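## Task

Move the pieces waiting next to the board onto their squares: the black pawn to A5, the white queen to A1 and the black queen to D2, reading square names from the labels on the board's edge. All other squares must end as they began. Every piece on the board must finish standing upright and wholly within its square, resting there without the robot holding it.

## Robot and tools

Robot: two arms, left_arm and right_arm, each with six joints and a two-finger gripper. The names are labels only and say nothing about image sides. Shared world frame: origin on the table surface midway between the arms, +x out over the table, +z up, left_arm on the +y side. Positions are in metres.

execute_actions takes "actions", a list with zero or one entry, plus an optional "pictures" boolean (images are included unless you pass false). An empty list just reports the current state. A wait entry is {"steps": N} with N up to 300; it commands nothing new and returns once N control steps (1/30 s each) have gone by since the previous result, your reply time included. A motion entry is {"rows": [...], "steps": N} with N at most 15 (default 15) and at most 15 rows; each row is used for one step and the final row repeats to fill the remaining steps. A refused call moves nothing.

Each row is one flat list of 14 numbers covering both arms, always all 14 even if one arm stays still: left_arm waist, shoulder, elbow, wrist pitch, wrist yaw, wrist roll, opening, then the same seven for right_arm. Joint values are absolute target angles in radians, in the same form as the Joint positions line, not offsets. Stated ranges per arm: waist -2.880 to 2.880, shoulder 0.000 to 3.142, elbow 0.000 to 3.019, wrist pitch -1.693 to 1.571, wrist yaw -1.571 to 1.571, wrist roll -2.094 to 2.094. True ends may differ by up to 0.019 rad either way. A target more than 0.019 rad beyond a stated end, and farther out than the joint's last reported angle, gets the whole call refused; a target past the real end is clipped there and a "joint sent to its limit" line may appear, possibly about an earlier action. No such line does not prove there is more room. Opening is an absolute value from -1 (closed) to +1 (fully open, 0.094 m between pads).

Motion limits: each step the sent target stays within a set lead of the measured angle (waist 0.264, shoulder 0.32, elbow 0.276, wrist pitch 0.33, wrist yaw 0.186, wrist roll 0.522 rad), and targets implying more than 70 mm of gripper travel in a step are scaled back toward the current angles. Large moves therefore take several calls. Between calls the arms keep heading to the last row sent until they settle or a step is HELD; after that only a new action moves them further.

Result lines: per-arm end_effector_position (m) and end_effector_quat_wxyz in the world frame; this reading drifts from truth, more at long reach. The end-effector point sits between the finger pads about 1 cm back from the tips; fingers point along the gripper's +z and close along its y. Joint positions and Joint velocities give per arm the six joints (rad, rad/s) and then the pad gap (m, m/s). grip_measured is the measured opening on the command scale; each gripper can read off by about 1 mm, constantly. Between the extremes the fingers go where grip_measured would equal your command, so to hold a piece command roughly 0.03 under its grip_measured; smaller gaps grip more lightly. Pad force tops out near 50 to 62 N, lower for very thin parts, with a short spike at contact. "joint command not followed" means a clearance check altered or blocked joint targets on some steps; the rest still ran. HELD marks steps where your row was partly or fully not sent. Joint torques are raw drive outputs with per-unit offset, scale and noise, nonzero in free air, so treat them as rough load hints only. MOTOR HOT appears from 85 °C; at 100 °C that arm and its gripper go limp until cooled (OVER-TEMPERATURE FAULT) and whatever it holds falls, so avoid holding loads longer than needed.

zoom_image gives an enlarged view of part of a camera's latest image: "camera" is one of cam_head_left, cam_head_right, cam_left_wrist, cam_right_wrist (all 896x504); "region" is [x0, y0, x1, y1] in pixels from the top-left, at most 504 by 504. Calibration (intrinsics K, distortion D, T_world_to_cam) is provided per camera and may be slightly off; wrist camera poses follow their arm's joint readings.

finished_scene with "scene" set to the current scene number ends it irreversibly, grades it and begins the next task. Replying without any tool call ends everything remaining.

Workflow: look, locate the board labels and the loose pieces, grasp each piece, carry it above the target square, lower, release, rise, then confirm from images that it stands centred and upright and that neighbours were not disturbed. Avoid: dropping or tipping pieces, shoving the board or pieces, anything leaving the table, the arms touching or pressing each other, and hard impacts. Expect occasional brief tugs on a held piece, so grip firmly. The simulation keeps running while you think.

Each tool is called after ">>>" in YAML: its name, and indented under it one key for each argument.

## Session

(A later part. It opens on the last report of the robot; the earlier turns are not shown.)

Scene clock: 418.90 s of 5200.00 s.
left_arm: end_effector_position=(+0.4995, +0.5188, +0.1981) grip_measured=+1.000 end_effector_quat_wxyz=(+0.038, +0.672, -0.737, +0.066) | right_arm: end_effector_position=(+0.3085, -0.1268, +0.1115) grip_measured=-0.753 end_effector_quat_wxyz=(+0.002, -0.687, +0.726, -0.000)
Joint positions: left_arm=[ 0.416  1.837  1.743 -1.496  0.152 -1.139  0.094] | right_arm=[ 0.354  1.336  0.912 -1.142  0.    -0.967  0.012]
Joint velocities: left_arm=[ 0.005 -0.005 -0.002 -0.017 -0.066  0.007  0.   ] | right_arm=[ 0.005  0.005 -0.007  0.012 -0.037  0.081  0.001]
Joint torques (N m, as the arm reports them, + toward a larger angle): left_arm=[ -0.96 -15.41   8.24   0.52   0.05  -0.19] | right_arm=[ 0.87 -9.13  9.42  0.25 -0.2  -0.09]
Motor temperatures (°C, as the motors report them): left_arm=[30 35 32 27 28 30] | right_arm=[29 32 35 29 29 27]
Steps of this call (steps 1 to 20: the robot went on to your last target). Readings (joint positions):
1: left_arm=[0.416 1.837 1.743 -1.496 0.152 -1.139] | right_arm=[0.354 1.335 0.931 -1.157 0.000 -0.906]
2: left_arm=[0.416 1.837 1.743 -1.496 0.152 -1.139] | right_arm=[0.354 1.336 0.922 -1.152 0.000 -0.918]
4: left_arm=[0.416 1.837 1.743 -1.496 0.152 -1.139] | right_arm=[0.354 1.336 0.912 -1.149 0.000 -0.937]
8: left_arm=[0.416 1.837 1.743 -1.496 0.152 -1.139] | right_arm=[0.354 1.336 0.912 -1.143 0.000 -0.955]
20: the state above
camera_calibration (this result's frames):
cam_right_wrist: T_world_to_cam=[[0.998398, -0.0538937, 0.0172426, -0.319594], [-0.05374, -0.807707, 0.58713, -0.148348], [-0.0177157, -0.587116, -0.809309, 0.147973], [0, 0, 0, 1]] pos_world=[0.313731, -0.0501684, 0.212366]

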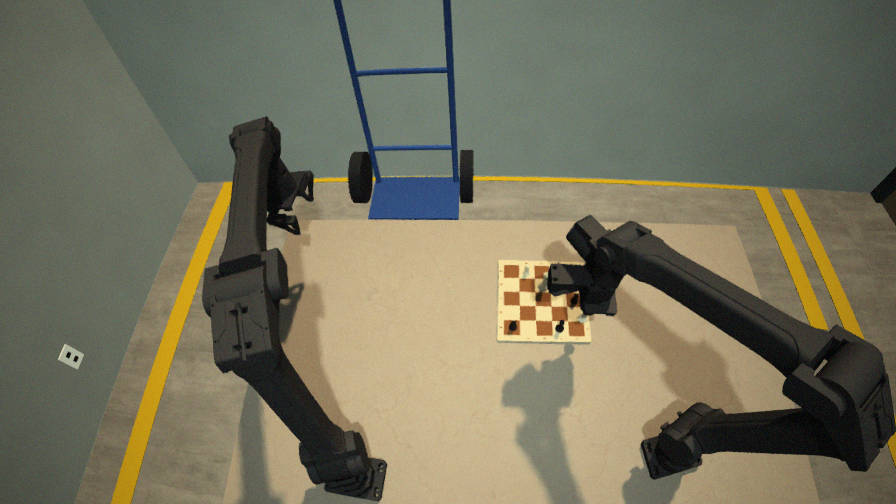

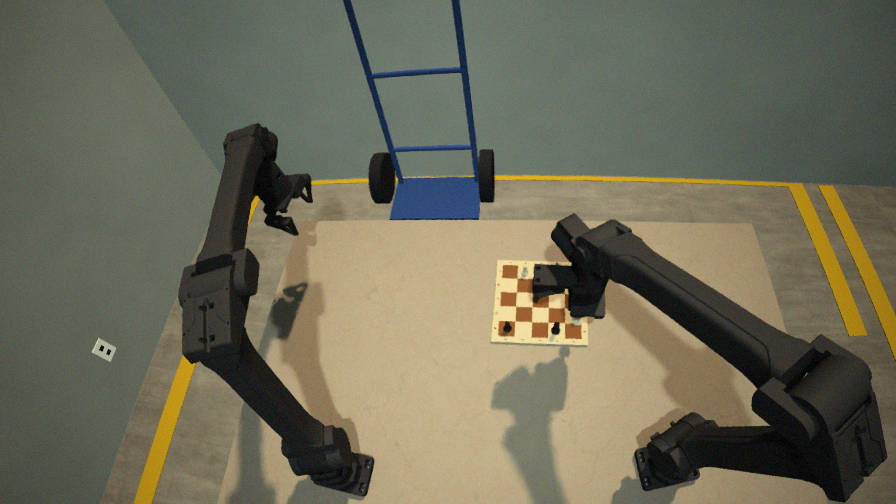

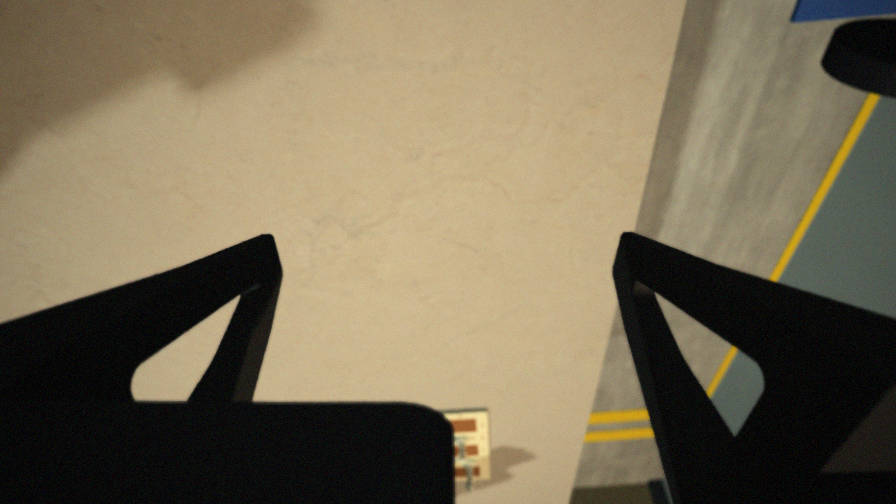

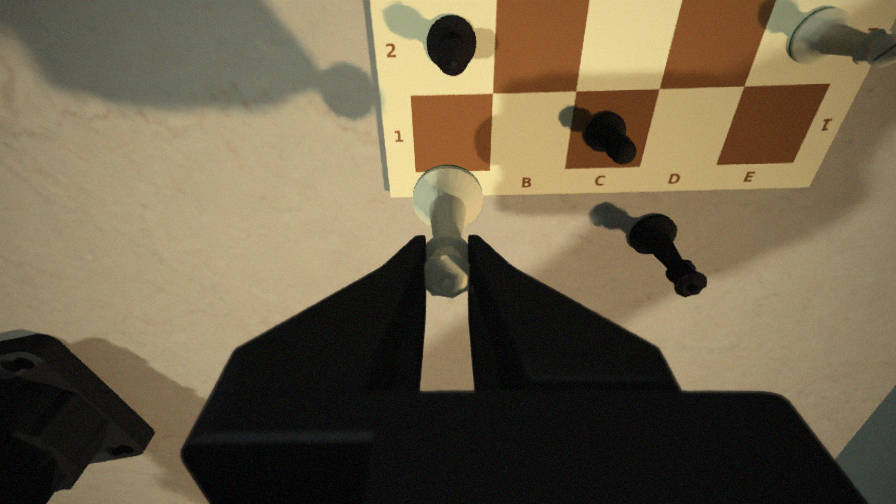

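>>> execute_actions:
  actions:
    - {"rows":[[0.416,1.837,1.743,-1.496,0.152,-1.139,1,0.35,1.348,0.915,-1.125,0,-0.975,-0.78],[0.416,1.837,1.743,-1.496,0.152,-1.139,1,0.345,1.355,0.908,-1.115,0,-0.975,-0.78],[0.416,1.837,1.743,-1.496,0.152,-1.139,1,0.34,1.362,0.901,-1.10,0,-0.975,-0.78],[0.416,1.837,1.743,-1.496,0.152,-1.139,1,0.34,1.369,0.894,-1.085,0,-0.975,-0.78],[0.416,1.837,1.743,-1.496,0.152,-1.139,1,0.34,1.376,0.887,-1.07,0,-0.975,-0.78],[0.416,1.837,1.743,-1.496,0.152,-1.139,1,0.34,1.383,0.88,-1.055,0,-0.975,-0.78],[0.416,1.837,1.743,-1.496,0.152,-1.139,1,0.34,1.39,0.873,-1.04,0,-0.975,-0.78],[0.416,1.837,1.743,-1.496,0.152,-1.139,1,0.34,1.397,0.866,-1.025,0,-0.975,-0.78],[0.416,1.837,1.743,-1.496,0.152,-1.139,1,0.34,1.404,0.859,-1.01,0,-0.975,-0.78],[0.416,1.837,1.743,-1.496,0.152,-1.139,1,0.34,1.41,0.852,-0.995,0,-0.975,-0.78],[0.416,1.837,1.743,-1.496,0.152,-1.139,1,0.34,1.416,0.845,-0.98,0,-0.975,-0.78],[0.416,1.837,1.743,-1.496,0.152,-1.139,1,0.34,1.42,0.838,-0.967,0,-0.975,-0.78],[0.416,1.837,1.743,-1.496,0.152,-1.139,1,0.34,1.42,0.838,-0.955,0,-0.975,-0.78]],"steps":15}
  pictures: false

>>> execute_actions:
  actions:
    - {"steps":15}

Scene clock: 439.70 s of 5200.00 s.
left_arm: end_effector_position=(+0.4995, +0.5188, +0.1981) grip_measured=+1.000 end_effector_quat_wxyz=(+0.038, +0.672, -0.737, +0.066) | right_arm: end_effector_position=(+0.3107, -0.1284, +0.0554) grip_measured=-0.753 end_effector_quat_wxyz=(+0.000, -0.685, +0.729, -0.000)
Joint positions: left_arm=[ 0.416  1.837  1.743 -1.496  0.152 -1.139  0.094] | right_arm=[ 0.347  1.423  0.829 -0.976  0.    -0.968  0.012]
Joint velocities: left_arm=[ 0.005 -0.015 -0.002  0.007  0.022 -0.095  0.   ] | right_arm=[ 0.005  0.103 -0.085  0.144  0.022 -0.051 -0.001]
Joint torques (N m, as the arm reports them, + toward a larger angle): left_arm=[ -0.61 -16.03   8.27   0.56   0.06  -0.22] | right_arm=[  1.07 -10.17   8.94   0.23  -0.2   -0.12]
Motor temperatures (°C, as the motors report them): left_arm=[30 35 32 27 28 30] | right_arm=[29 31 35 29 29 27]
Steps of this call (steps 1 to 15: the robot went on to your last target; steps 16 to 90: nothing new was sent; then 17.30 s passed at rest; steps 91 to 105: all 15 steps of this action). Readings (joint positions):
91: left_arm=[0.416 1.837 1.743 -1.496 0.152 -1.139] | right_arm=[0.354 1.336 0.912 -1.141 0.000 -0.968]
92: left_arm=[0.416 1.837 1.743 -1.496 0.152 -1.139] | right_arm=[0.354 1.337 0.910 -1.138 0.000 -0.968]
94: left_arm=[0.416 1.837 1.743 -1.496 0.152 -1.139] | right_arm=[0.353 1.341 0.905 -1.118 0.000 -0.968]
98: left_arm=[0.416 1.837 1.743 -1.496 0.152 -1.139] | right_arm=[0.348 1.367 0.878 -1.063 0.000 -0.968]
105: the state above

Scene clock: 440.20 s of 5200.00 s.
left_arm: end_effector_position=(+0.4995, +0.5188, +0.1981) grip_measured=+1.000 end_effector_quat_wxyz=(+0.038, +0.672, -0.737, +0.066) | right_arm: end_effector_position=(+0.3119, -0.1277, +0.0540) grip_measured=-0.753 end_effector_quat_wxyz=(+0.003, -0.685, +0.729, -0.001)
Joint positions: left_arm=[ 0.416  1.837  1.743 -1.496  0.152 -1.139  0.094] | right_arm=[ 0.347  1.425  0.827 -0.966  0.    -0.968  0.012]
Joint velocities: left_arm=[-0.015  0.005  0.012 -0.007  0.007  0.007  0.   ] | right_arm=[ 0.005 -0.005 -0.022  0.007 -0.037  0.051  0.   ]
Joint torques (N m, as the arm reports them, + toward a larger angle): left_arm=[ -1.25 -16.02   8.23   0.52   0.04  -0.23] | right_arm=[ 0.98 -9.86  8.53  0.52 -0.19 -0.09]
Motor temperatures (°C, as the motors report them): left_arm=[30 35 32 27 28 30] | right_arm=[29 31 35 29 29 27]
Steps of this call (steps 1 to 15: the robot went on to your last target). Readings (joint positions):
1: left_arm=[0.416 1.837 1.743 -1.496 0.152 -1.139] | right_arm=[0.347 1.425 0.827 -0.973 0.000 -0.968]
2: left_arm=[0.416 1.837 1.743 -1.496 0.152 -1.139] | right_arm=[0.347 1.425 0.827 -0.971 0.000 -0.968]
4: left_arm=[0.416 1.837 1.743 -1.496 0.152 -1.139] | right_arm=[0.347 1.425 0.827 -0.968 0.000 -0.968]
8: left_arm=[0.416 1.837 1.743 -1.496 0.152 -1.139] | right_arm=[0.347 1.425 0.827 -0.966 0.000 -0.968]
15: the state above
All arms were judged still, so your last target was given up. Only a new action makes them travel on or press farther. Fingers that are still opening or closing keep moving.
camera_calibration (this result's frames):
cam_right_wrist: T_world_to_cam=[[0.997992, -0.0603886, 0.0191311, -0.322829], [-0.0601286, -0.808031, 0.586063, -0.113177], [-0.019933, -0.586037, -0.810039, 0.101875], [0, 0, 0, 1]] pos_world=[0.317406, -0.0512435, 0.155028]

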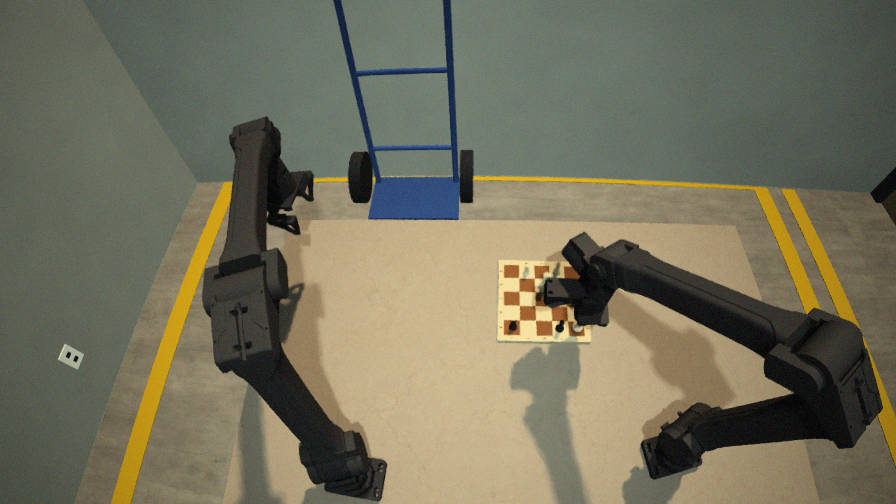

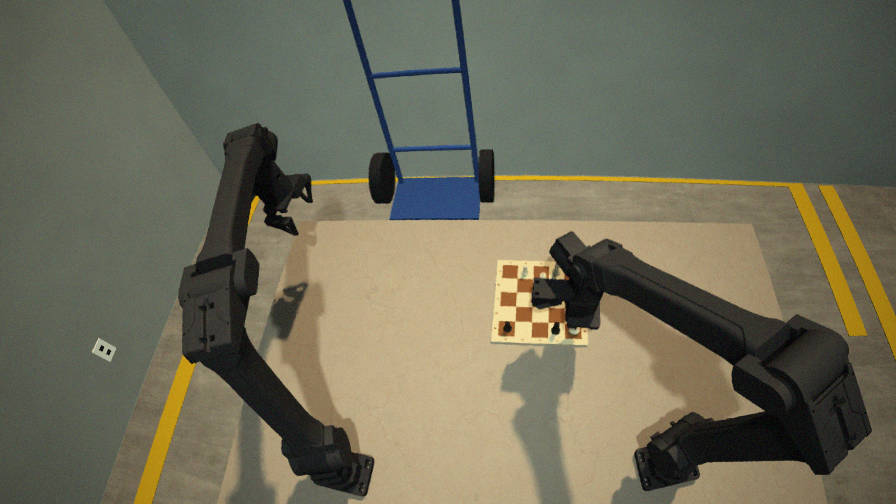

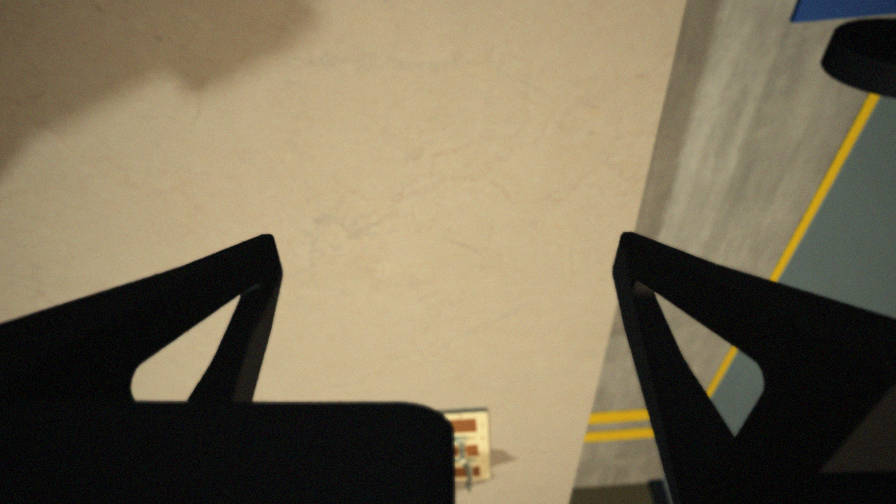

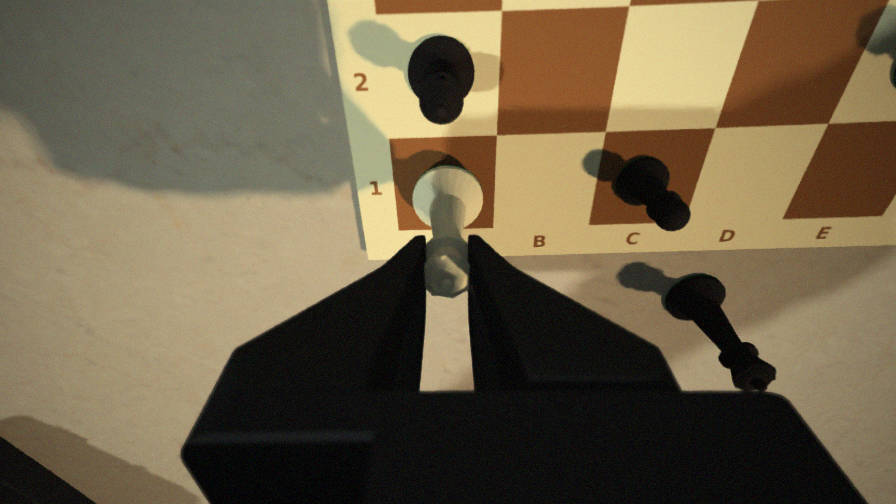

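>>> execute_actions:
  actions:
    - {"rows":[[0.416,1.837,1.743,-1.496,0.152,-1.139,1,0.34,1.447,0.838,-0.952,0,-0.975,-0.78]],"steps":12}
  pictures: false

>>> execute_actions:
  actions:
    - {"rows":[[0.416,1.837,1.743,-1.496,0.152,-1.139,1,0.34,1.461,0.838,-0.952,0,-0.975,-0.78]],"steps":15}

Scene clock: 445.87 s of 5200.00 s.
left_arm: end_effector_position=(+0.4995, +0.5188, +0.1981) grip_measured=+1.000 end_effector_quat_wxyz=(+0.038, +0.672, -0.737, +0.066) | right_arm: end_effector_position=(+0.3114, -0.1280, +0.0489) grip_measured=-0.753 end_effector_quat_wxyz=(-0.003, -0.685, +0.729, +0.001)
Joint positions: left_arm=[ 0.416  1.837  1.743 -1.496  0.152 -1.139  0.094] | right_arm=[ 0.347  1.441  0.827 -0.964  0.    -0.968  0.012]
Joint velocities: left_arm=[ 0.005 -0.015 -0.002  0.007  0.037 -0.066  0.   ] | right_arm=[-0.034 -0.015  0.002 -0.002 -0.022 -0.037 -0.001]
Joint torques (N m, as the arm reports them, + toward a larger angle): left_arm=[ -0.76 -15.9    8.12   0.43   0.05  -0.21] | right_arm=[ 0.37 -9.37  8.72  0.27 -0.24 -0.13]
Motor temperatures (°C, as the motors report them): left_arm=[30 35 32 27 28 30] | right_arm=[29 31 35 29 29 27]
Steps of this call (steps 1 to 90: nothing new was sent; then 2.27 s passed at rest; steps 91 to 102: all 12 steps of this action). Readings (joint positions):
91: left_arm=[0.416 1.837 1.743 -1.496 0.152 -1.139] | right_arm=[0.347 1.426 0.827 -0.966 0.000 -0.968]
92: left_arm=[0.416 1.837 1.743 -1.496 0.152 -1.139] | right_arm=[0.347 1.428 0.827 -0.965 0.000 -0.968]
94: left_arm=[0.416 1.837 1.743 -1.496 0.152 -1.139] | right_arm=[0.347 1.433 0.827 -0.964 0.000 -0.968]
98: left_arm=[0.416 1.837 1.743 -1.496 0.152 -1.139] | right_arm=[0.347 1.440 0.827 -0.964 0.000 -0.968]
102: the state above

Scene clock: 446.37 s of 5200.00 s.
left_arm: end_effector_position=(+0.4995, +0.5188, +0.1981) grip_measured=+1.000 end_effector_quat_wxyz=(+0.038, +0.672, -0.737, +0.066) | right_arm: end_effector_position=(+0.3113, -0.1281, +0.0466) grip_measured=-0.753 end_effector_quat_wxyz=(-0.006, -0.685, +0.729, +0.001)
Joint positions: left_arm=[ 0.416  1.837  1.743 -1.496  0.152 -1.139  0.094] | right_arm=[ 0.347  1.448  0.827 -0.962  0.    -0.968  0.012]
Joint velocities: left_arm=[-0.005 -0.005  0.012  0.002  0.081  0.022  0.   ] | right_arm=[ 0.005  0.005  0.012  0.012 -0.037 -0.066 -0.   ]
Joint torques (N m, as the arm reports them, + toward a larger angle): left_arm=[ -1.22 -16.21   8.31   0.22   0.04  -0.19] | right_arm=[ 0.92 -8.03  8.61  0.31 -0.17 -0.1 ]
Motor temperatures (°C, as the motors report them): left_arm=[30 35 32 27 28 30] | right_arm=[29 31 35 29 29 27]
Steps of this call (steps 1 to 15: all 15 steps of this action). Readings (joint positions):
1: left_arm=[0.416 1.837 1.743 -1.496 0.152 -1.139] | right_arm=[0.347 1.442 0.827 -0.964 0.000 -0.968]
2: left_arm=[0.416 1.837 1.743 -1.496 0.152 -1.139] | right_arm=[0.347 1.443 0.827 -0.963 0.000 -0.968]
4: left_arm=[0.416 1.837 1.743 -1.496 0.152 -1.139] | right_arm=[0.347 1.448 0.827 -0.963 0.000 -0.968]
8: left_arm=[0.416 1.837 1.743 -1.496 0.152 -1.139] | right_arm=[0.347 1.448 0.827 -0.962 0.000 -0.968]
15: the state above
camera_calibration (this result's frames):
cam_right_wrist: T_world_to_cam=[[0.998172, -0.0602802, 0.00434812, -0.32148], [-0.0510574, -0.802581, 0.594354, -0.111666], [-0.032338, -0.593489, -0.804192, 0.0982922], [0, 0, 0, 1]] pos_world=[0.318369, -0.0506648, 0.146813]

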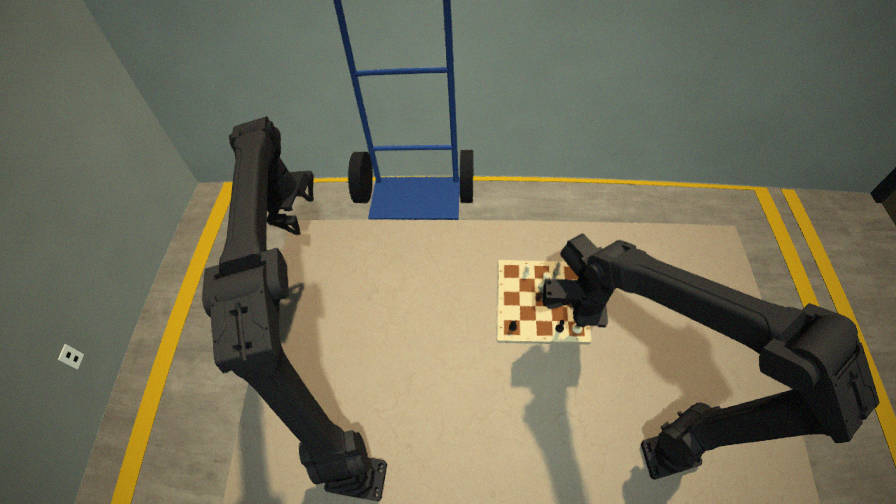

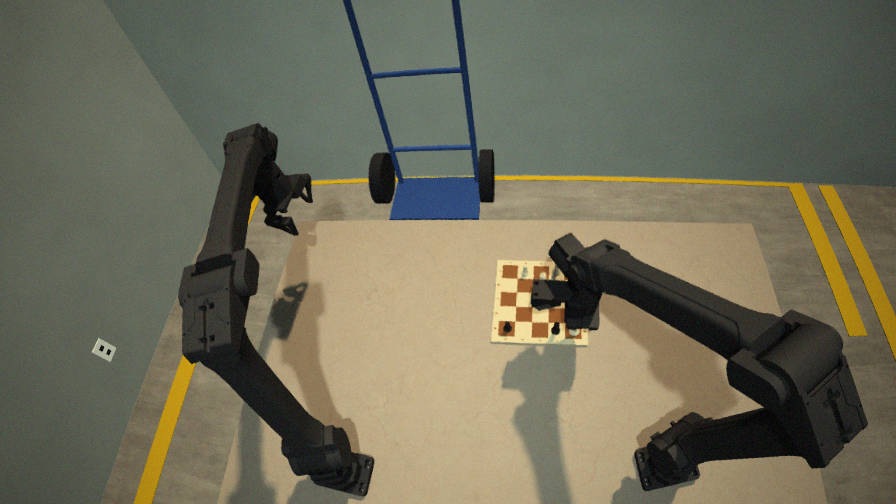

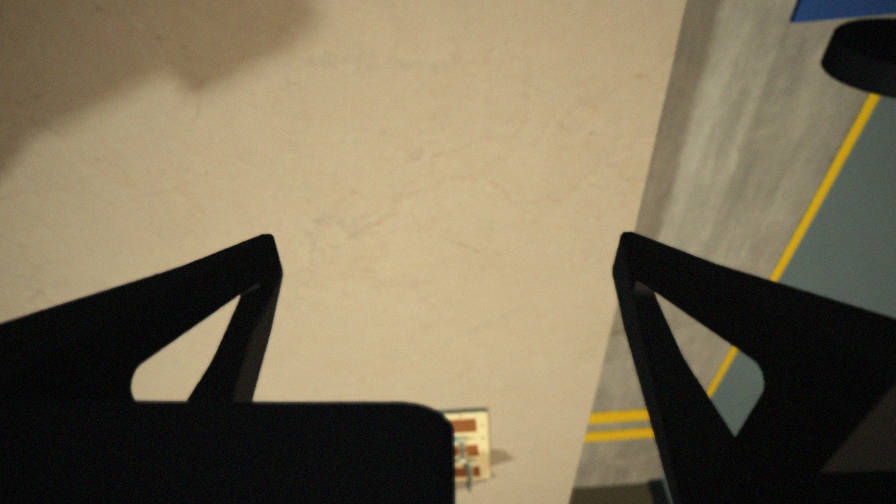

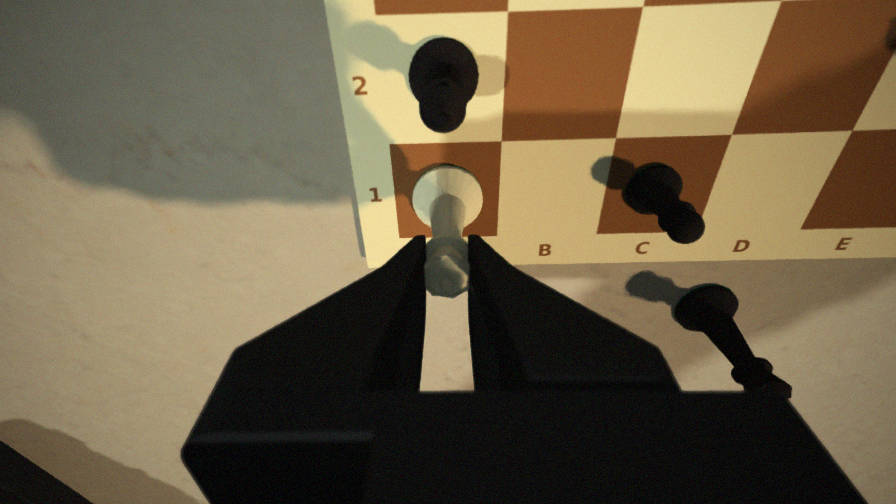

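>>> execute_actions:
  actions:
    - {"rows":[[0.416,1.837,1.743,-1.496,0.152,-1.139,1,0.34,1.448,0.838,-0.955,0,-0.975,-0.73],[0.416,1.837,1.743,-1.496,0.152,-1.139,1,0.34,1.448,0.838,-0.955,0,-0.975,-0.68],[0.416,1.837,1.743,-1.496,0.152,-1.139,1,0.34,1.448,0.838,-0.955,0,-0.975,-0.55],[0.416,1.837,1.743,-1.496,0.152,-1.139,1,0.34,1.448,0.838,-0.955,0,-0.975,-0.4],[0.416,1.837,1.743,-1.496,0.152,-1.139,1,0.34,1.44,0.838,-0.955,0,-0.975,-0.2],[0.416,1.837,1.743,-1.496,0.152,-1.139,1,0.34,1.42,0.838,-0.96,0,-0.975,-0.2],[0.416,1.837,1.743,-1.496,0.152,-1.139,1,0.34,1.405,0.838,-0.965,0,-0.975,-0.2],[0.416,1.837,1.743,-1.496,0.152,-1.139,1,0.34,1.39,0.838,-0.97,0,-0.975,-0.2],[0.416,1.837,1.743,-1.496,0.152,-1.139,1,0.34,1.375,0.838,-0.975,0,-0.975,-0.2],[0.416,1.837,1.743,-1.496,0.152,-1.139,1,0.34,1.36,0.838,-0.98,0,-0.975,-0.2],[0.416,1.837,1.743,-1.496,0.152,-1.139,1,0.34,1.345,0.838,-0.985,0,-0.975,-0.2],[0.416,1.837,1.743,-1.496,0.152,-1.139,1,0.34,1.33,0.845,-0.99,0,-0.975,-0.2],[0.416,1.837,1.743,-1.496,0.152,-1.139,1,0.34,1.32,0.855,-0.995,0,-0.975,-0.2],[0.416,1.837,1.743,-1.496,0.152,-1.139,1,0.34,1.315,0.865,-1.0,0,-0.975,-0.2],[0.416,1.837,1.743,-1.496,0.152,-1.139,1,0.34,1.315,0.88,-1.01,0,-0.975,-0.2]],"steps":15}
  pictures: false

>>> execute_actions:
  actions:
    - {"rows":[[0.416,1.837,1.743,-1.496,0.152,-1.139,1,0.34,1.315,0.90,-1.03,0,-0.95,-0.2],[0.416,1.837,1.743,-1.496,0.152,-1.139,1,0.335,1.32,0.92,-1.05,0,-0.91,-0.2],[0.416,1.837,1.743,-1.496,0.152,-1.139,1,0.325,1.325,0.94,-1.07,0,-0.87,-0.2],[0.416,1.837,1.743,-1.496,0.152,-1.139,1,0.31,1.335,0.96,-1.09,0,-0.83,-0.2],[0.416,1.837,1.743,-1.496,0.152,-1.139,1,0.295,1.345,0.98,-1.11,0,-0.79,-0.2],[0.416,1.837,1.743,-1.496,0.152,-1.139,1,0.28,1.357,1.0,-1.125,0,-0.75,-0.2],[0.416,1.837,1.743,-1.496,0.152,-1.139,1,0.265,1.369,1.02,-1.133,0,-0.71,-0.2],[0.416,1.837,1.743,-1.496,0.152,-1.139,1,0.25,1.381,1.04,-1.133,0,-0.67,-0.2],[0.416,1.837,1.743,-1.496,0.152,-1.139,1,0.235,1.393,1.06,-1.133,0,-0.63,-0.2],[0.416,1.837,1.743,-1.496,0.152,-1.139,1,0.22,1.405,1.08,-1.133,0,-0.59,-0.2],[0.416,1.837,1.743,-1.496,0.152,-1.139,1,0.205,1.417,1.10,-1.133,0,-0.55,-0.2],[0.416,1.837,1.743,-1.496,0.152,-1.139,1,0.19,1.429,1.115,-1.133,0,-0.51,-0.2],[0.416,1.837,1.743,-1.496,0.152,-1.139,1,0.175,1.441,1.13,-1.133,0,-0.47,-0.2],[0.416,1.837,1.743,-1.496,0.152,-1.139,1,0.16,1.453,1.14,-1.133,0,-0.43,-0.2],[0.416,1.837,1.743,-1.496,0.152,-1.139,1,0.145,1.465,1.15,-1.133,0,-0.39,-0.2]],"steps":15}
  pictures: false

>>> execute_actions:
  actions:
    - {"rows":[[0.416,1.837,1.743,-1.496,0.152,-1.139,1,0.13,1.477,1.153,-1.133,0,-0.35,-0.2],[0.416,1.837,1.743,-1.496,0.152,-1.139,1,0.117,1.489,1.153,-1.133,0,-0.31,-0.2],[0.416,1.837,1.743,-1.496,0.152,-1.139,1,0.105,1.50,1.153,-1.133,0,-0.27,-0.2],[0.416,1.837,1.743,-1.496,0.152,-1.139,1,0.095,1.51,1.153,-1.133,0,-0.23,-0.2],[0.416,1.837,1.743,-1.496,0.152,-1.139,1,0.087,1.52,1.153,-1.133,0,-0.19,-0.2],[0.416,1.837,1.743,-1.496,0.152,-1.139,1,0.08,1.53,1.153,-1.133,0,-0.15,-0.2],[0.416,1.837,1.743,-1.496,0.152,-1.139,1,0.075,1.538,1.153,-1.133,0,-0.11,-0.2],[0.416,1.837,1.743,-1.496,0.152,-1.139,1,0.072,1.545,1.153,-1.133,0,-0.07,-0.2],[0.416,1.837,1.743,-1.496,0.152,-1.139,1,0.07,1.55,1.153,-1.133,0,-0.03,-0.2],[0.416,1.837,1.743,-1.496,0.152,-1.139,1,0.07,1.553,1.153,-1.133,0,0.005,-0.2]],"steps":15}
  pictures: false

>>> execute_actions:
  actions:
    - {"steps":15}

Scene clock: 500.53 s of 5200.00 s.
left_arm: end_effector_position=(+0.4995, +0.5188, +0.1981) grip_measured=+1.000 end_effector_quat_wxyz=(+0.038, +0.672, -0.737, +0.066) | right_arm: end_effector_position=(+0.3121, -0.1276, +0.0826) grip_measured=-0.202 end_effector_quat_wxyz=(+0.035, -0.685, +0.728, -0.008)
Joint positions: left_arm=[ 0.416  1.837  1.743 -1.496  0.152 -1.139  0.094] | right_arm=[ 0.347  1.338  0.827 -0.988  0.    -0.968  0.037]
Joint velocities: left_arm=[-0.005 -0.005 -0.012 -0.007 -0.007 -0.022  0.   ] | right_arm=[-0.015 -0.444  0.022 -0.217 -0.081  0.007 -0.   ]
Joint torques (N m, as the arm reports them, + toward a larger angle): left_arm=[ -0.95 -16.43   8.27   0.31   0.01  -0.2 ] | right_arm=[ 0.27 -7.91 11.9  -0.18 -0.21 -0.08]
Motor temperatures (°C, as the motors report them): left_arm=[30 35 33 27 28 30] | right_arm=[29 30 35 29 29 27]
Steps of this call (steps 1 to 15: the robot went on to your last target; steps 16 to 90: nothing new was sent; then 50.67 s passed at rest; steps 91 to 105: all 15 steps of this action). Readings (joint positions):
91: left_arm=[0.416 1.837 1.743 -1.496 0.152 -1.139] | right_arm=[0.347 1.448 0.827 -0.962 0.000 -0.968]
92: left_arm=[0.416 1.837 1.743 -1.496 0.152 -1.139] | right_arm=[0.347 1.448 0.827 -0.962 0.000 -0.968]
94: left_arm=[0.416 1.837 1.743 -1.496 0.152 -1.139] | right_arm=[0.347 1.448 0.827 -0.962 0.000 -0.968]
98: left_arm=[0.416 1.837 1.743 -1.496 0.152 -1.139] | right_arm=[0.347 1.440 0.826 -0.962 0.000 -0.968]
105: the state above

Scene clock: 501.03 s of 5200.00 s.
left_arm: end_effector_position=(+0.4995, +0.5188, +0.1981) grip_measured=+1.000 end_effector_quat_wxyz=(+0.038, +0.672, -0.737, +0.066) | right_arm: end_effector_position=(+0.4039, -0.1566, +0.1404) grip_measured=-0.202 end_effector_quat_wxyz=(+0.050, -0.445, +0.894, -0.005)
Joint positions: left_arm=[ 0.416  1.837  1.743 -1.496  0.152 -1.139  0.094] | right_arm=[ 0.175  1.434  1.087 -1.123  0.    -0.555  0.037]
Joint velocities: left_arm=[-0.024 -0.015  0.002 -0.012 -0.007 -0.022  0.   ] | right_arm=[-0.435  0.337  0.379  0.002  0.022  1.048  0.002]
Joint torques (N m, as the arm reports them, + toward a larger angle): left_arm=[ -0.49 -15.68   8.27   0.49   0.06  -0.22] | right_arm=[  1.47 -10.35  11.87  -0.24  -0.2    0.05]
Motor temperatures (°C, as the motors report them): left_arm=[30 35 33 27 28 30] | right_arm=[29 30 35 29 29 27]
Steps of this call (steps 1 to 15: all 15 steps of this action). Readings (joint positions):
1: left_arm=[0.416 1.837 1.743 -1.496 0.152 -1.139] | right_arm=[0.347 1.326 0.831 -0.999 0.000 -0.966]
2: left_arm=[0.416 1.837 1.743 -1.496 0.152 -1.139] | right_arm=[0.347 1.319 0.839 -1.014 0.000 -0.958]
4: left_arm=[0.416 1.837 1.743 -1.496 0.152 -1.139] | right_arm=[0.342 1.318 0.868 -1.051 0.000 -0.923]
8: left_arm=[0.416 1.837 1.743 -1.496 0.152 -1.139] | right_arm=[0.295 1.345 0.950 -1.113 0.000 -0.811]
15: the state above

Scene clock: 501.53 s of 5200.00 s.
left_arm: end_effector_position=(+0.4995, +0.5188, +0.1981) grip_measured=+1.000 end_effector_quat_wxyz=(+0.038, +0.672, -0.737, +0.066) | right_arm: end_effector_position=(+0.4254, -0.1975, +0.0988) grip_measured=-0.202 end_effector_quat_wxyz=(-0.001, -0.157, +0.988, -0.000)
Joint positions: left_arm=[ 0.416  1.837  1.743 -1.496  0.152 -1.139  0.094] | right_arm=[ 0.068  1.559  1.111 -1.124  0.    -0.054  0.037]
Joint velocities: left_arm=[ 0.005  0.005 -0.007 -0.022  0.066 -0.051  0.   ] | right_arm=[ 0.005 -0.005  0.002 -0.017  0.022  0.359  0.   ]
Joint torques (N m, as the arm reports them, + toward a larger angle): left_arm=[ -1.24 -15.91   8.22   0.51   0.02  -0.21] | right_arm=[  1.08 -13.09  11.38  -0.3   -0.14   0.07]
Motor temperatures (°C, as the motors report them): left_arm=[30 35 33 27 28 30] | right_arm=[29 30 35 29 29 27]
Steps of this call (steps 1 to 15: all 15 steps of this action). Readings (joint positions):
1: left_arm=[0.416 1.837 1.743 -1.496 0.152 -1.139] | right_arm=[0.160 1.446 1.098 -1.123 0.000 -0.517]
2: left_arm=[0.416 1.837 1.743 -1.496 0.152 -1.139] | right_arm=[0.145 1.457 1.106 -1.123 0.000 -0.478]
4: left_arm=[0.416 1.837 1.743 -1.496 0.152 -1.139] | right_arm=[0.118 1.478 1.111 -1.123 0.000 -0.399]
8: left_arm=[0.416 1.837 1.743 -1.496 0.152 -1.139] | right_arm=[0.079 1.522 1.111 -1.124 0.000 -0.241]
15: the state above

Scene clock: 502.03 s of 5200.00 s.
left_arm: end_effector_position=(+0.4995, +0.5188, +0.1981) grip_measured=+1.000 end_effector_quat_wxyz=(+0.038, +0.672, -0.737, +0.066) | right_arm: end_effector_position=(+0.4253, -0.1976, +0.0988) grip_measured=-0.202 end_effector_quat_wxyz=(-0.001, -0.133, +0.991, -0.000)
Joint positions: left_arm=[ 0.416  1.837  1.743 -1.496  0.152 -1.139  0.094] | right_arm=[ 0.068  1.559  1.111 -1.125  0.    -0.004  0.037]
Joint velocities: left_arm=[-0.015 -0.005 -0.002  0.012  0.022  0.051  0.   ] | right_arm=[-0.015 -0.015 -0.007 -0.002 -0.022  0.051  0.001]
Joint torques (N m, as the arm reports them, + toward a larger angle): left_arm=[ -0.47 -15.65   8.33   0.45   0.06  -0.2 ] | right_arm=[  1.8  -13.25  11.39  -0.29  -0.08   0.02]
Motor temperatures (°C, as the motors report them): left_arm=[30 35 33 27 28 30] | right_arm=[29 30 35 29 29 27]
Steps of this call (steps 1 to 15: the robot went on to your last target). Readings (joint positions):
1: left_arm=[0.416 1.837 1.743 -1.496 0.152 -1.139] | right_arm=[0.068 1.559 1.111 -1.124 0.000 -0.044]
2: left_arm=[0.416 1.837 1.743 -1.496 0.152 -1.139] | right_arm=[0.068 1.559 1.111 -1.124 0.000 -0.036]
4: left_arm=[0.416 1.837 1.743 -1.496 0.152 -1.139] | right_arm=[0.068 1.559 1.111 -1.125 0.000 -0.023]
8: left_arm=[0.416 1.837 1.743 -1.496 0.152 -1.139] | right_arm=[0.068 1.559 1.111 -1.125 0.000 -0.011]
15: the state above
camera_calibration (this result's frames):
cam_right_wrist: T_world_to_cam=[[0.264386, -0.964314, 0.014116, -0.307174], [-0.780596, -0.205375, 0.590331, 0.236004], [-0.566365, -0.167094, -0.807038, 0.414264], [0, 0, 0, 1]] pos_world=[0.50006, -0.178521, 0.199342]

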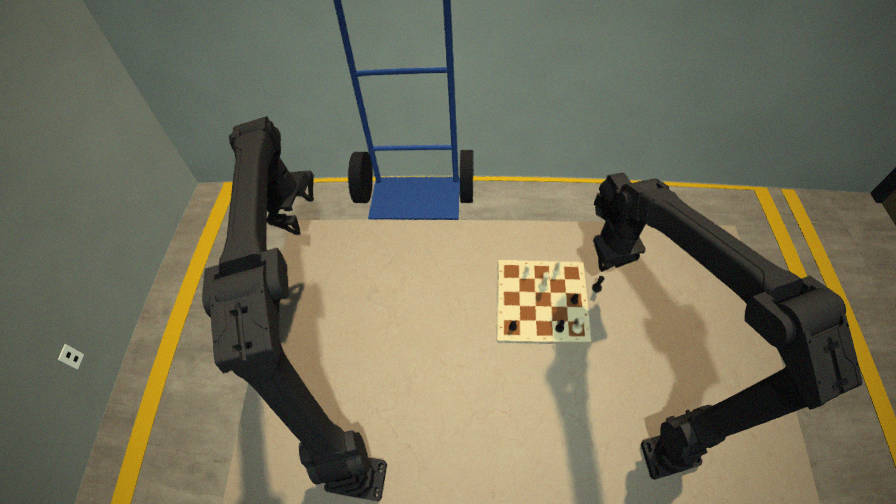

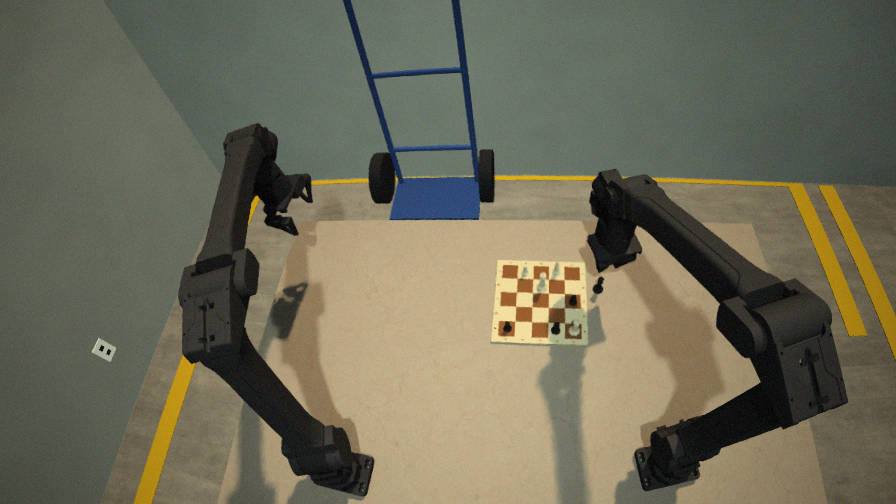

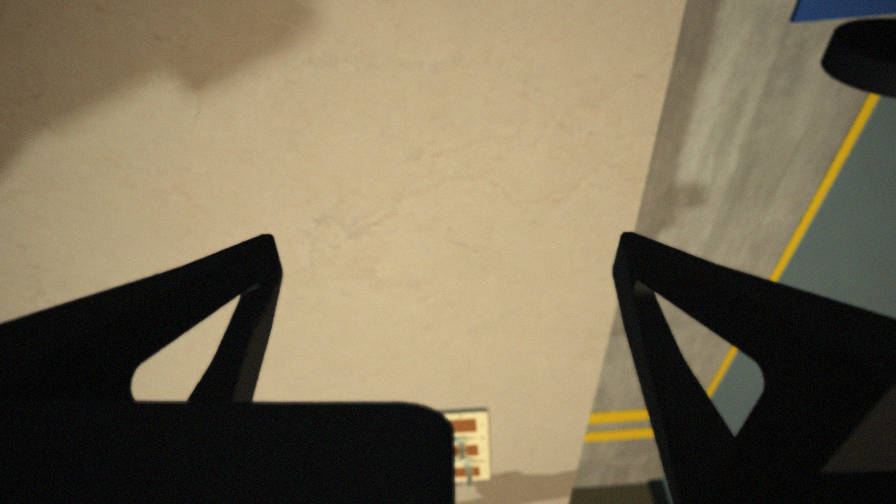

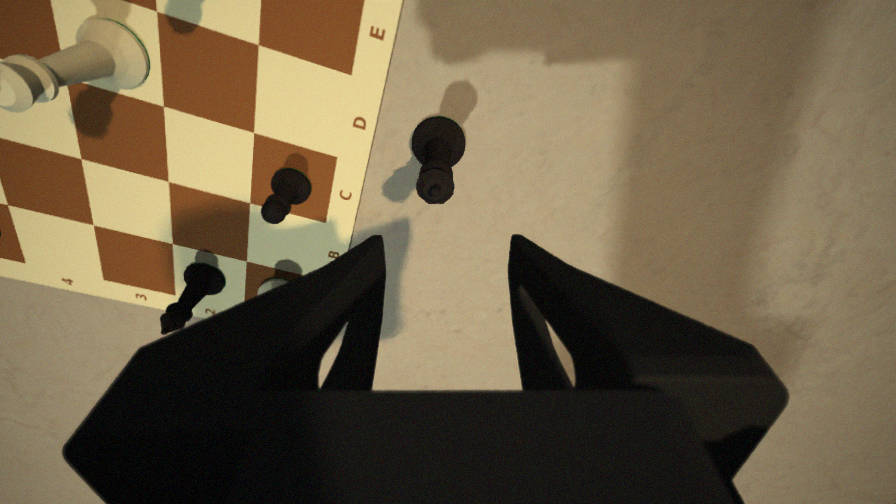

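>>> execute_actions:
  actions:
    - {"rows":[[0.416,1.837,1.743,-1.496,0.152,-1.139,1,0.078,1.568,1.115,-1.11,0,0.005,-0.2],[0.416,1.837,1.743,-1.496,0.152,-1.139,1,0.086,1.573,1.108,-1.10,0,0.005,-0.2],[0.416,1.837,1.743,-1.496,0.152,-1.139,1,0.086,1.578,1.101,-1.087,0,0.005,-0.2],[0.416,1.837,1.743,-1.496,0.152,-1.139,1,0.086,1.583,1.094,-1.074,0,0.005,-0.2],[0.416,1.837,1.743,-1.496,0.152,-1.139,1,0.086,1.588,1.087,-1.061,0,0.005,-0.2],[0.416,1.837,1.743,-1.496,0.152,-1.139,1,0.086,1.593,1.08,-1.048,0,0.005,-0.2],[0.416,1.837,1.743,-1.496,0.152,-1.139,1,0.086,1.598,1.073,-1.035,0,0.005,-0.2],[0.416,1.837,1.743,-1.496,0.152,-1.139,1,0.086,1.603,1.066,-1.022,0,0.005,-0.2],[0.416,1.837,1.743,-1.496,0.152,-1.139,1,0.086,1.608,1.059,-1.009,0,0.005,-0.2],[0.416,1.837,1.743,-1.496,0.152,-1.139,1,0.086,1.613,1.052,-0.996,0,0.005,-0.2],[0.416,1.837,1.743,-1.496,0.152,-1.139,1,0.086,1.618,1.046,-0.983,0,0.005,-0.2],[0.416,1.837,1.743,-1.496,0.152,-1.139,1,0.086,1.623,1.04,-0.971,0,0.005,-0.2],[0.416,1.837,1.743,-1.496,0.152,-1.139,1,0.086,1.623,1.04,-0.96,0,0.005,-0.2]],"steps":15}
  pictures: false

>>> execute_actions:
  actions:
    - {"steps":15}

Scene clock: 521.13 s of 5200.00 s.
left_arm: end_effector_position=(+0.4995, +0.5188, +0.1981) grip_measured=+1.000 end_effector_quat_wxyz=(+0.038, +0.672, -0.737, +0.066) | right_arm: end_effector_position=(+0.4215, -0.1930, +0.0470) grip_measured=-0.202 end_effector_quat_wxyz=(+0.000, -0.138, +0.990, -0.000)
Joint positions: left_arm=[ 0.416  1.837  1.743 -1.496  0.152 -1.139  0.094] | right_arm=[ 0.08   1.622  1.032 -0.98   0.    -0.002  0.037]
Joint velocities: left_arm=[ 0.015  0.005  0.007  0.002  0.022 -0.007  0.   ] | right_arm=[-0.015  0.142 -0.081  0.105  0.051  0.081 -0.   ]
Joint torques (N m, as the arm reports them, + toward a larger angle): left_arm=[ -0.63 -16.63   8.24   0.35   0.04  -0.18] | right_arm=[  0.85 -14.46   8.56   0.3   -0.03   0.07]
Motor temperatures (°C, as the motors report them): left_arm=[30 35 33 27 28 30] | right_arm=[29 31 36 29 29 27]
Steps of this call (steps 1 to 15: the robot went on to your last target; steps 16 to 90: nothing new was sent; then 15.60 s passed at rest; steps 91 to 105: all 15 steps of this action). Readings (joint positions):
91: left_arm=[0.416 1.837 1.743 -1.496 0.152 -1.139] | right_arm=[0.068 1.559 1.111 -1.124 0.000 -0.002]
92: left_arm=[0.416 1.837 1.743 -1.496 0.152 -1.139] | right_arm=[0.069 1.559 1.111 -1.121 0.000 -0.002]
94: left_arm=[0.416 1.837 1.743 -1.496 0.152 -1.139] | right_arm=[0.072 1.560 1.104 -1.104 0.000 -0.002]
98: left_arm=[0.416 1.837 1.743 -1.496 0.152 -1.139] | right_arm=[0.079 1.574 1.079 -1.056 0.000 -0.002]
105: the state above

Scene clock: 521.63 s of 5200.00 s.
left_arm: end_effector_position=(+0.4995, +0.5188, +0.1981) grip_measured=+1.000 end_effector_quat_wxyz=(+0.038, +0.672, -0.737, +0.066) | right_arm: end_effector_position=(+0.4220, -0.1928, +0.0437) grip_measured=-0.202 end_effector_quat_wxyz=(+0.001, -0.138, +0.990, +0.000)
Joint positions: left_arm=[ 0.416  1.837  1.743 -1.496  0.152 -1.139  0.094] | right_arm=[ 0.08   1.628  1.03  -0.971  0.    -0.002  0.037]
Joint velocities: left_arm=[-0.015 -0.005  0.002  0.002  0.051  0.037  0.   ] | right_arm=[ 0.005 -0.005  0.007  0.002 -0.037  0.007 -0.002]
Joint torques (N m, as the arm reports them, + toward a larger angle): left_arm=[ -0.59 -16.2    8.21   0.31   0.03  -0.24] | right_arm=[  1.25 -13.78   8.69   0.5   -0.1    0.04]
Motor temperatures (°C, as the motors report them): left_arm=[30 35 33 27 28 30] | right_arm=[29 31 36 29 29 27]
Steps of this call (steps 1 to 15: the robot went on to your last target). Readings (joint positions):
1: left_arm=[0.416 1.837 1.743 -1.496 0.152 -1.139] | right_arm=[0.080 1.626 1.031 -0.977 0.000 -0.002]
2: left_arm=[0.416 1.837 1.743 -1.496 0.152 -1.139] | right_arm=[0.080 1.628 1.030 -0.976 0.000 -0.002]
4: left_arm=[0.416 1.837 1.743 -1.496 0.152 -1.139] | right_arm=[0.080 1.628 1.030 -0.973 0.000 -0.002]
8: left_arm=[0.416 1.837 1.743 -1.496 0.152 -1.139] | right_arm=[0.080 1.628 1.030 -0.971 0.000 -0.002]
15: the state above
All arms were judged still, so your last target was given up. Only a new action makes them travel on or press farther. Fingers that are still opening or closing keep moving.
camera_calibration (this result's frames):
cam_right_wrist: T_world_to_cam=[[0.274258, -0.961552, 0.0141324, -0.304641], [-0.780387, -0.213949, 0.587556, 0.265377], [-0.561942, -0.17217, -0.80906, 0.366004], [0, 0, 0, 1]] pos_world=[0.49632, -0.173136, 0.144501]

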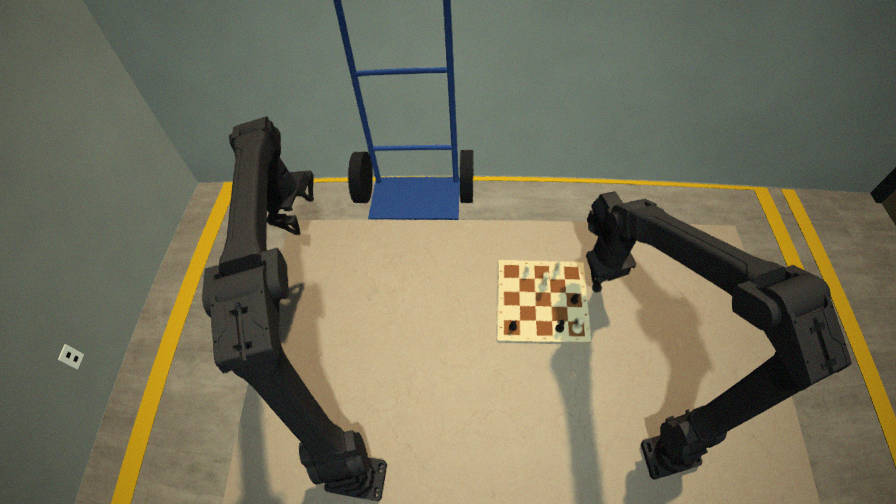

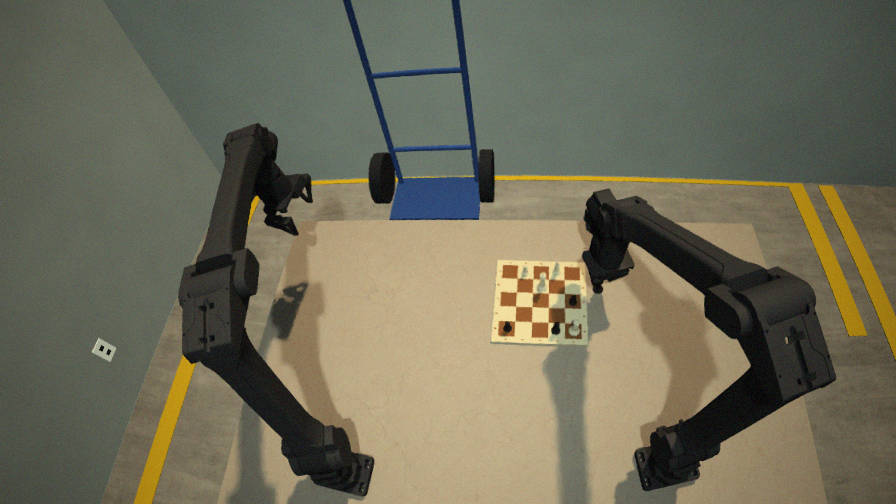

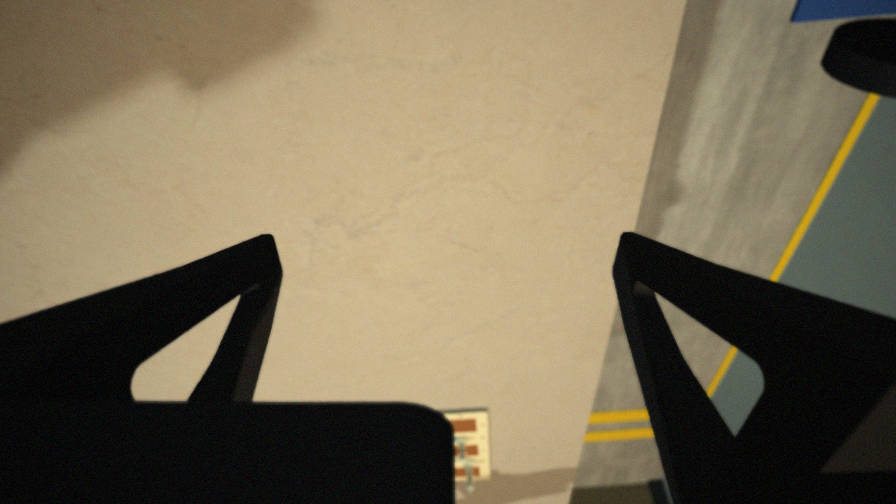

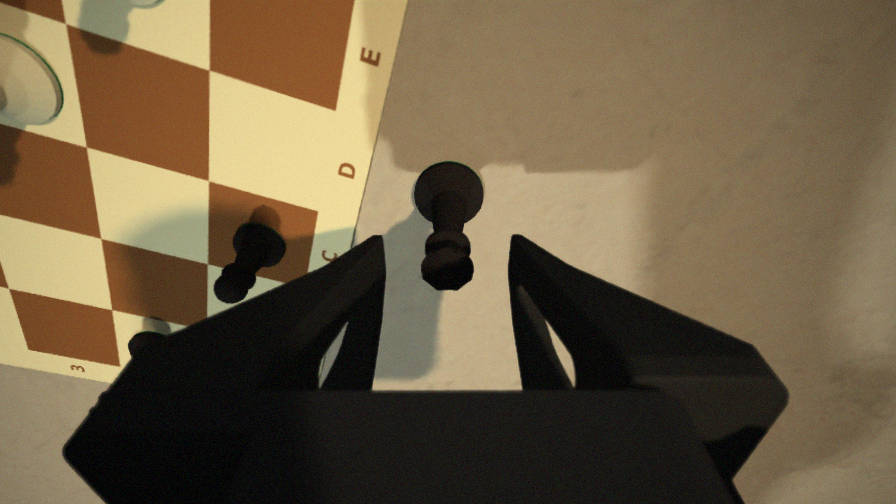

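>>> execute_actions:
  actions:
    - {"rows":[[0.416,1.837,1.743,-1.496,0.152,-1.139,1,0.086,1.623,1.04,-0.96,0,0.005,-0.35],[0.416,1.837,1.743,-1.496,0.152,-1.139,1,0.086,1.623,1.04,-0.96,0,0.005,-0.5],[0.416,1.837,1.743,-1.496,0.152,-1.139,1,0.086,1.623,1.04,-0.96,0,0.005,-0.58],[0.416,1.837,1.743,-1.496,0.152,-1.139,1,0.086,1.623,1.04,-0.96,0,0.005,-0.62],[0.416,1.837,1.743,-1.496,0.152,-1.139,1,0.086,1.623,1.04,-0.96,0,0.005,-0.65],[0.416,1.837,1.743,-1.496,0.152,-1.139,1,0.086,1.623,1.04,-0.96,0,0.005,-0.67],[0.416,1.837,1.743,-1.496,0.152,-1.139,1,0.086,1.623,1.04,-0.96,0,0.005,-0.69],[0.416,1.837,1.743,-1.496,0.152,-1.139,1,0.086,1.623,1.04,-0.96,0,0.005,-0.71],[0.416,1.837,1.743,-1.496,0.152,-1.139,1,0.086,1.623,1.04,-0.96,0,0.005,-0.73],[0.416,1.837,1.743,-1.496,0.152,-1.139,1,0.086,1.623,1.04,-0.96,0,0.005,-0.75],[0.416,1.837,1.743,-1.496,0.152,-1.139,1,0.086,1.623,1.04,-0.96,0,0.005,-0.77]],"steps":14}
  pictures: false

Scene clock: 538.30 s of 5200.00 s.
left_arm: end_effector_position=(+0.4995, +0.5188, +0.1981) grip_measured=+1.000 end_effector_quat_wxyz=(+0.038, +0.672, -0.737, +0.066) | right_arm: end_effector_position=(+0.4220, -0.1928, +0.0437) grip_measured=-0.752 end_effector_quat_wxyz=(+0.001, -0.138, +0.990, +0.000)
Joint positions: left_arm=[ 0.416  1.837  1.743 -1.496  0.152 -1.139  0.094] | right_arm=[ 0.08   1.628  1.03  -0.971  0.    -0.002  0.012]
Joint velocities: left_arm=[-0.005 -0.005  0.002 -0.012 -0.037 -0.037  0.   ] | right_arm=[-0.005  0.005  0.002  0.012  0.007 -0.007 -0.   ]
Joint torques (N m, as the arm reports them, + toward a larger angle): left_arm=[ -0.63 -16.33   8.24   0.46   0.04  -0.2 ] | right_arm=[  1.11 -14.11   8.61   0.37  -0.12   0.04]
Motor temperatures (°C, as the motors report them): left_arm=[30 35 33 27 28 30] | right_arm=[29 31 35 29 29 27]
Steps of this call (steps 1 to 90: nothing new was sent; then 13.20 s passed at rest; steps 91 to 104: all 14 steps of this action). Readings (joint positions):
91: left_arm=[0.416 1.837 1.743 -1.496 0.152 -1.139] | right_arm=[0.080 1.628 1.030 -0.971 0.000 -0.002]
92: left_arm=[0.416 1.837 1.743 -1.496 0.152 -1.139] | right_arm=[0.080 1.628 1.030 -0.971 0.000 -0.002]
94: left_arm=[0.416 1.837 1.743 -1.496 0.152 -1.139] | right_arm=[0.080 1.628 1.030 -0.971 0.000 -0.002]
98: left_arm=[0.416 1.837 1.743 -1.496 0.152 -1.139] | right_arm=[0.080 1.628 1.030 -0.971 0.000 -0.002]
104: the state above


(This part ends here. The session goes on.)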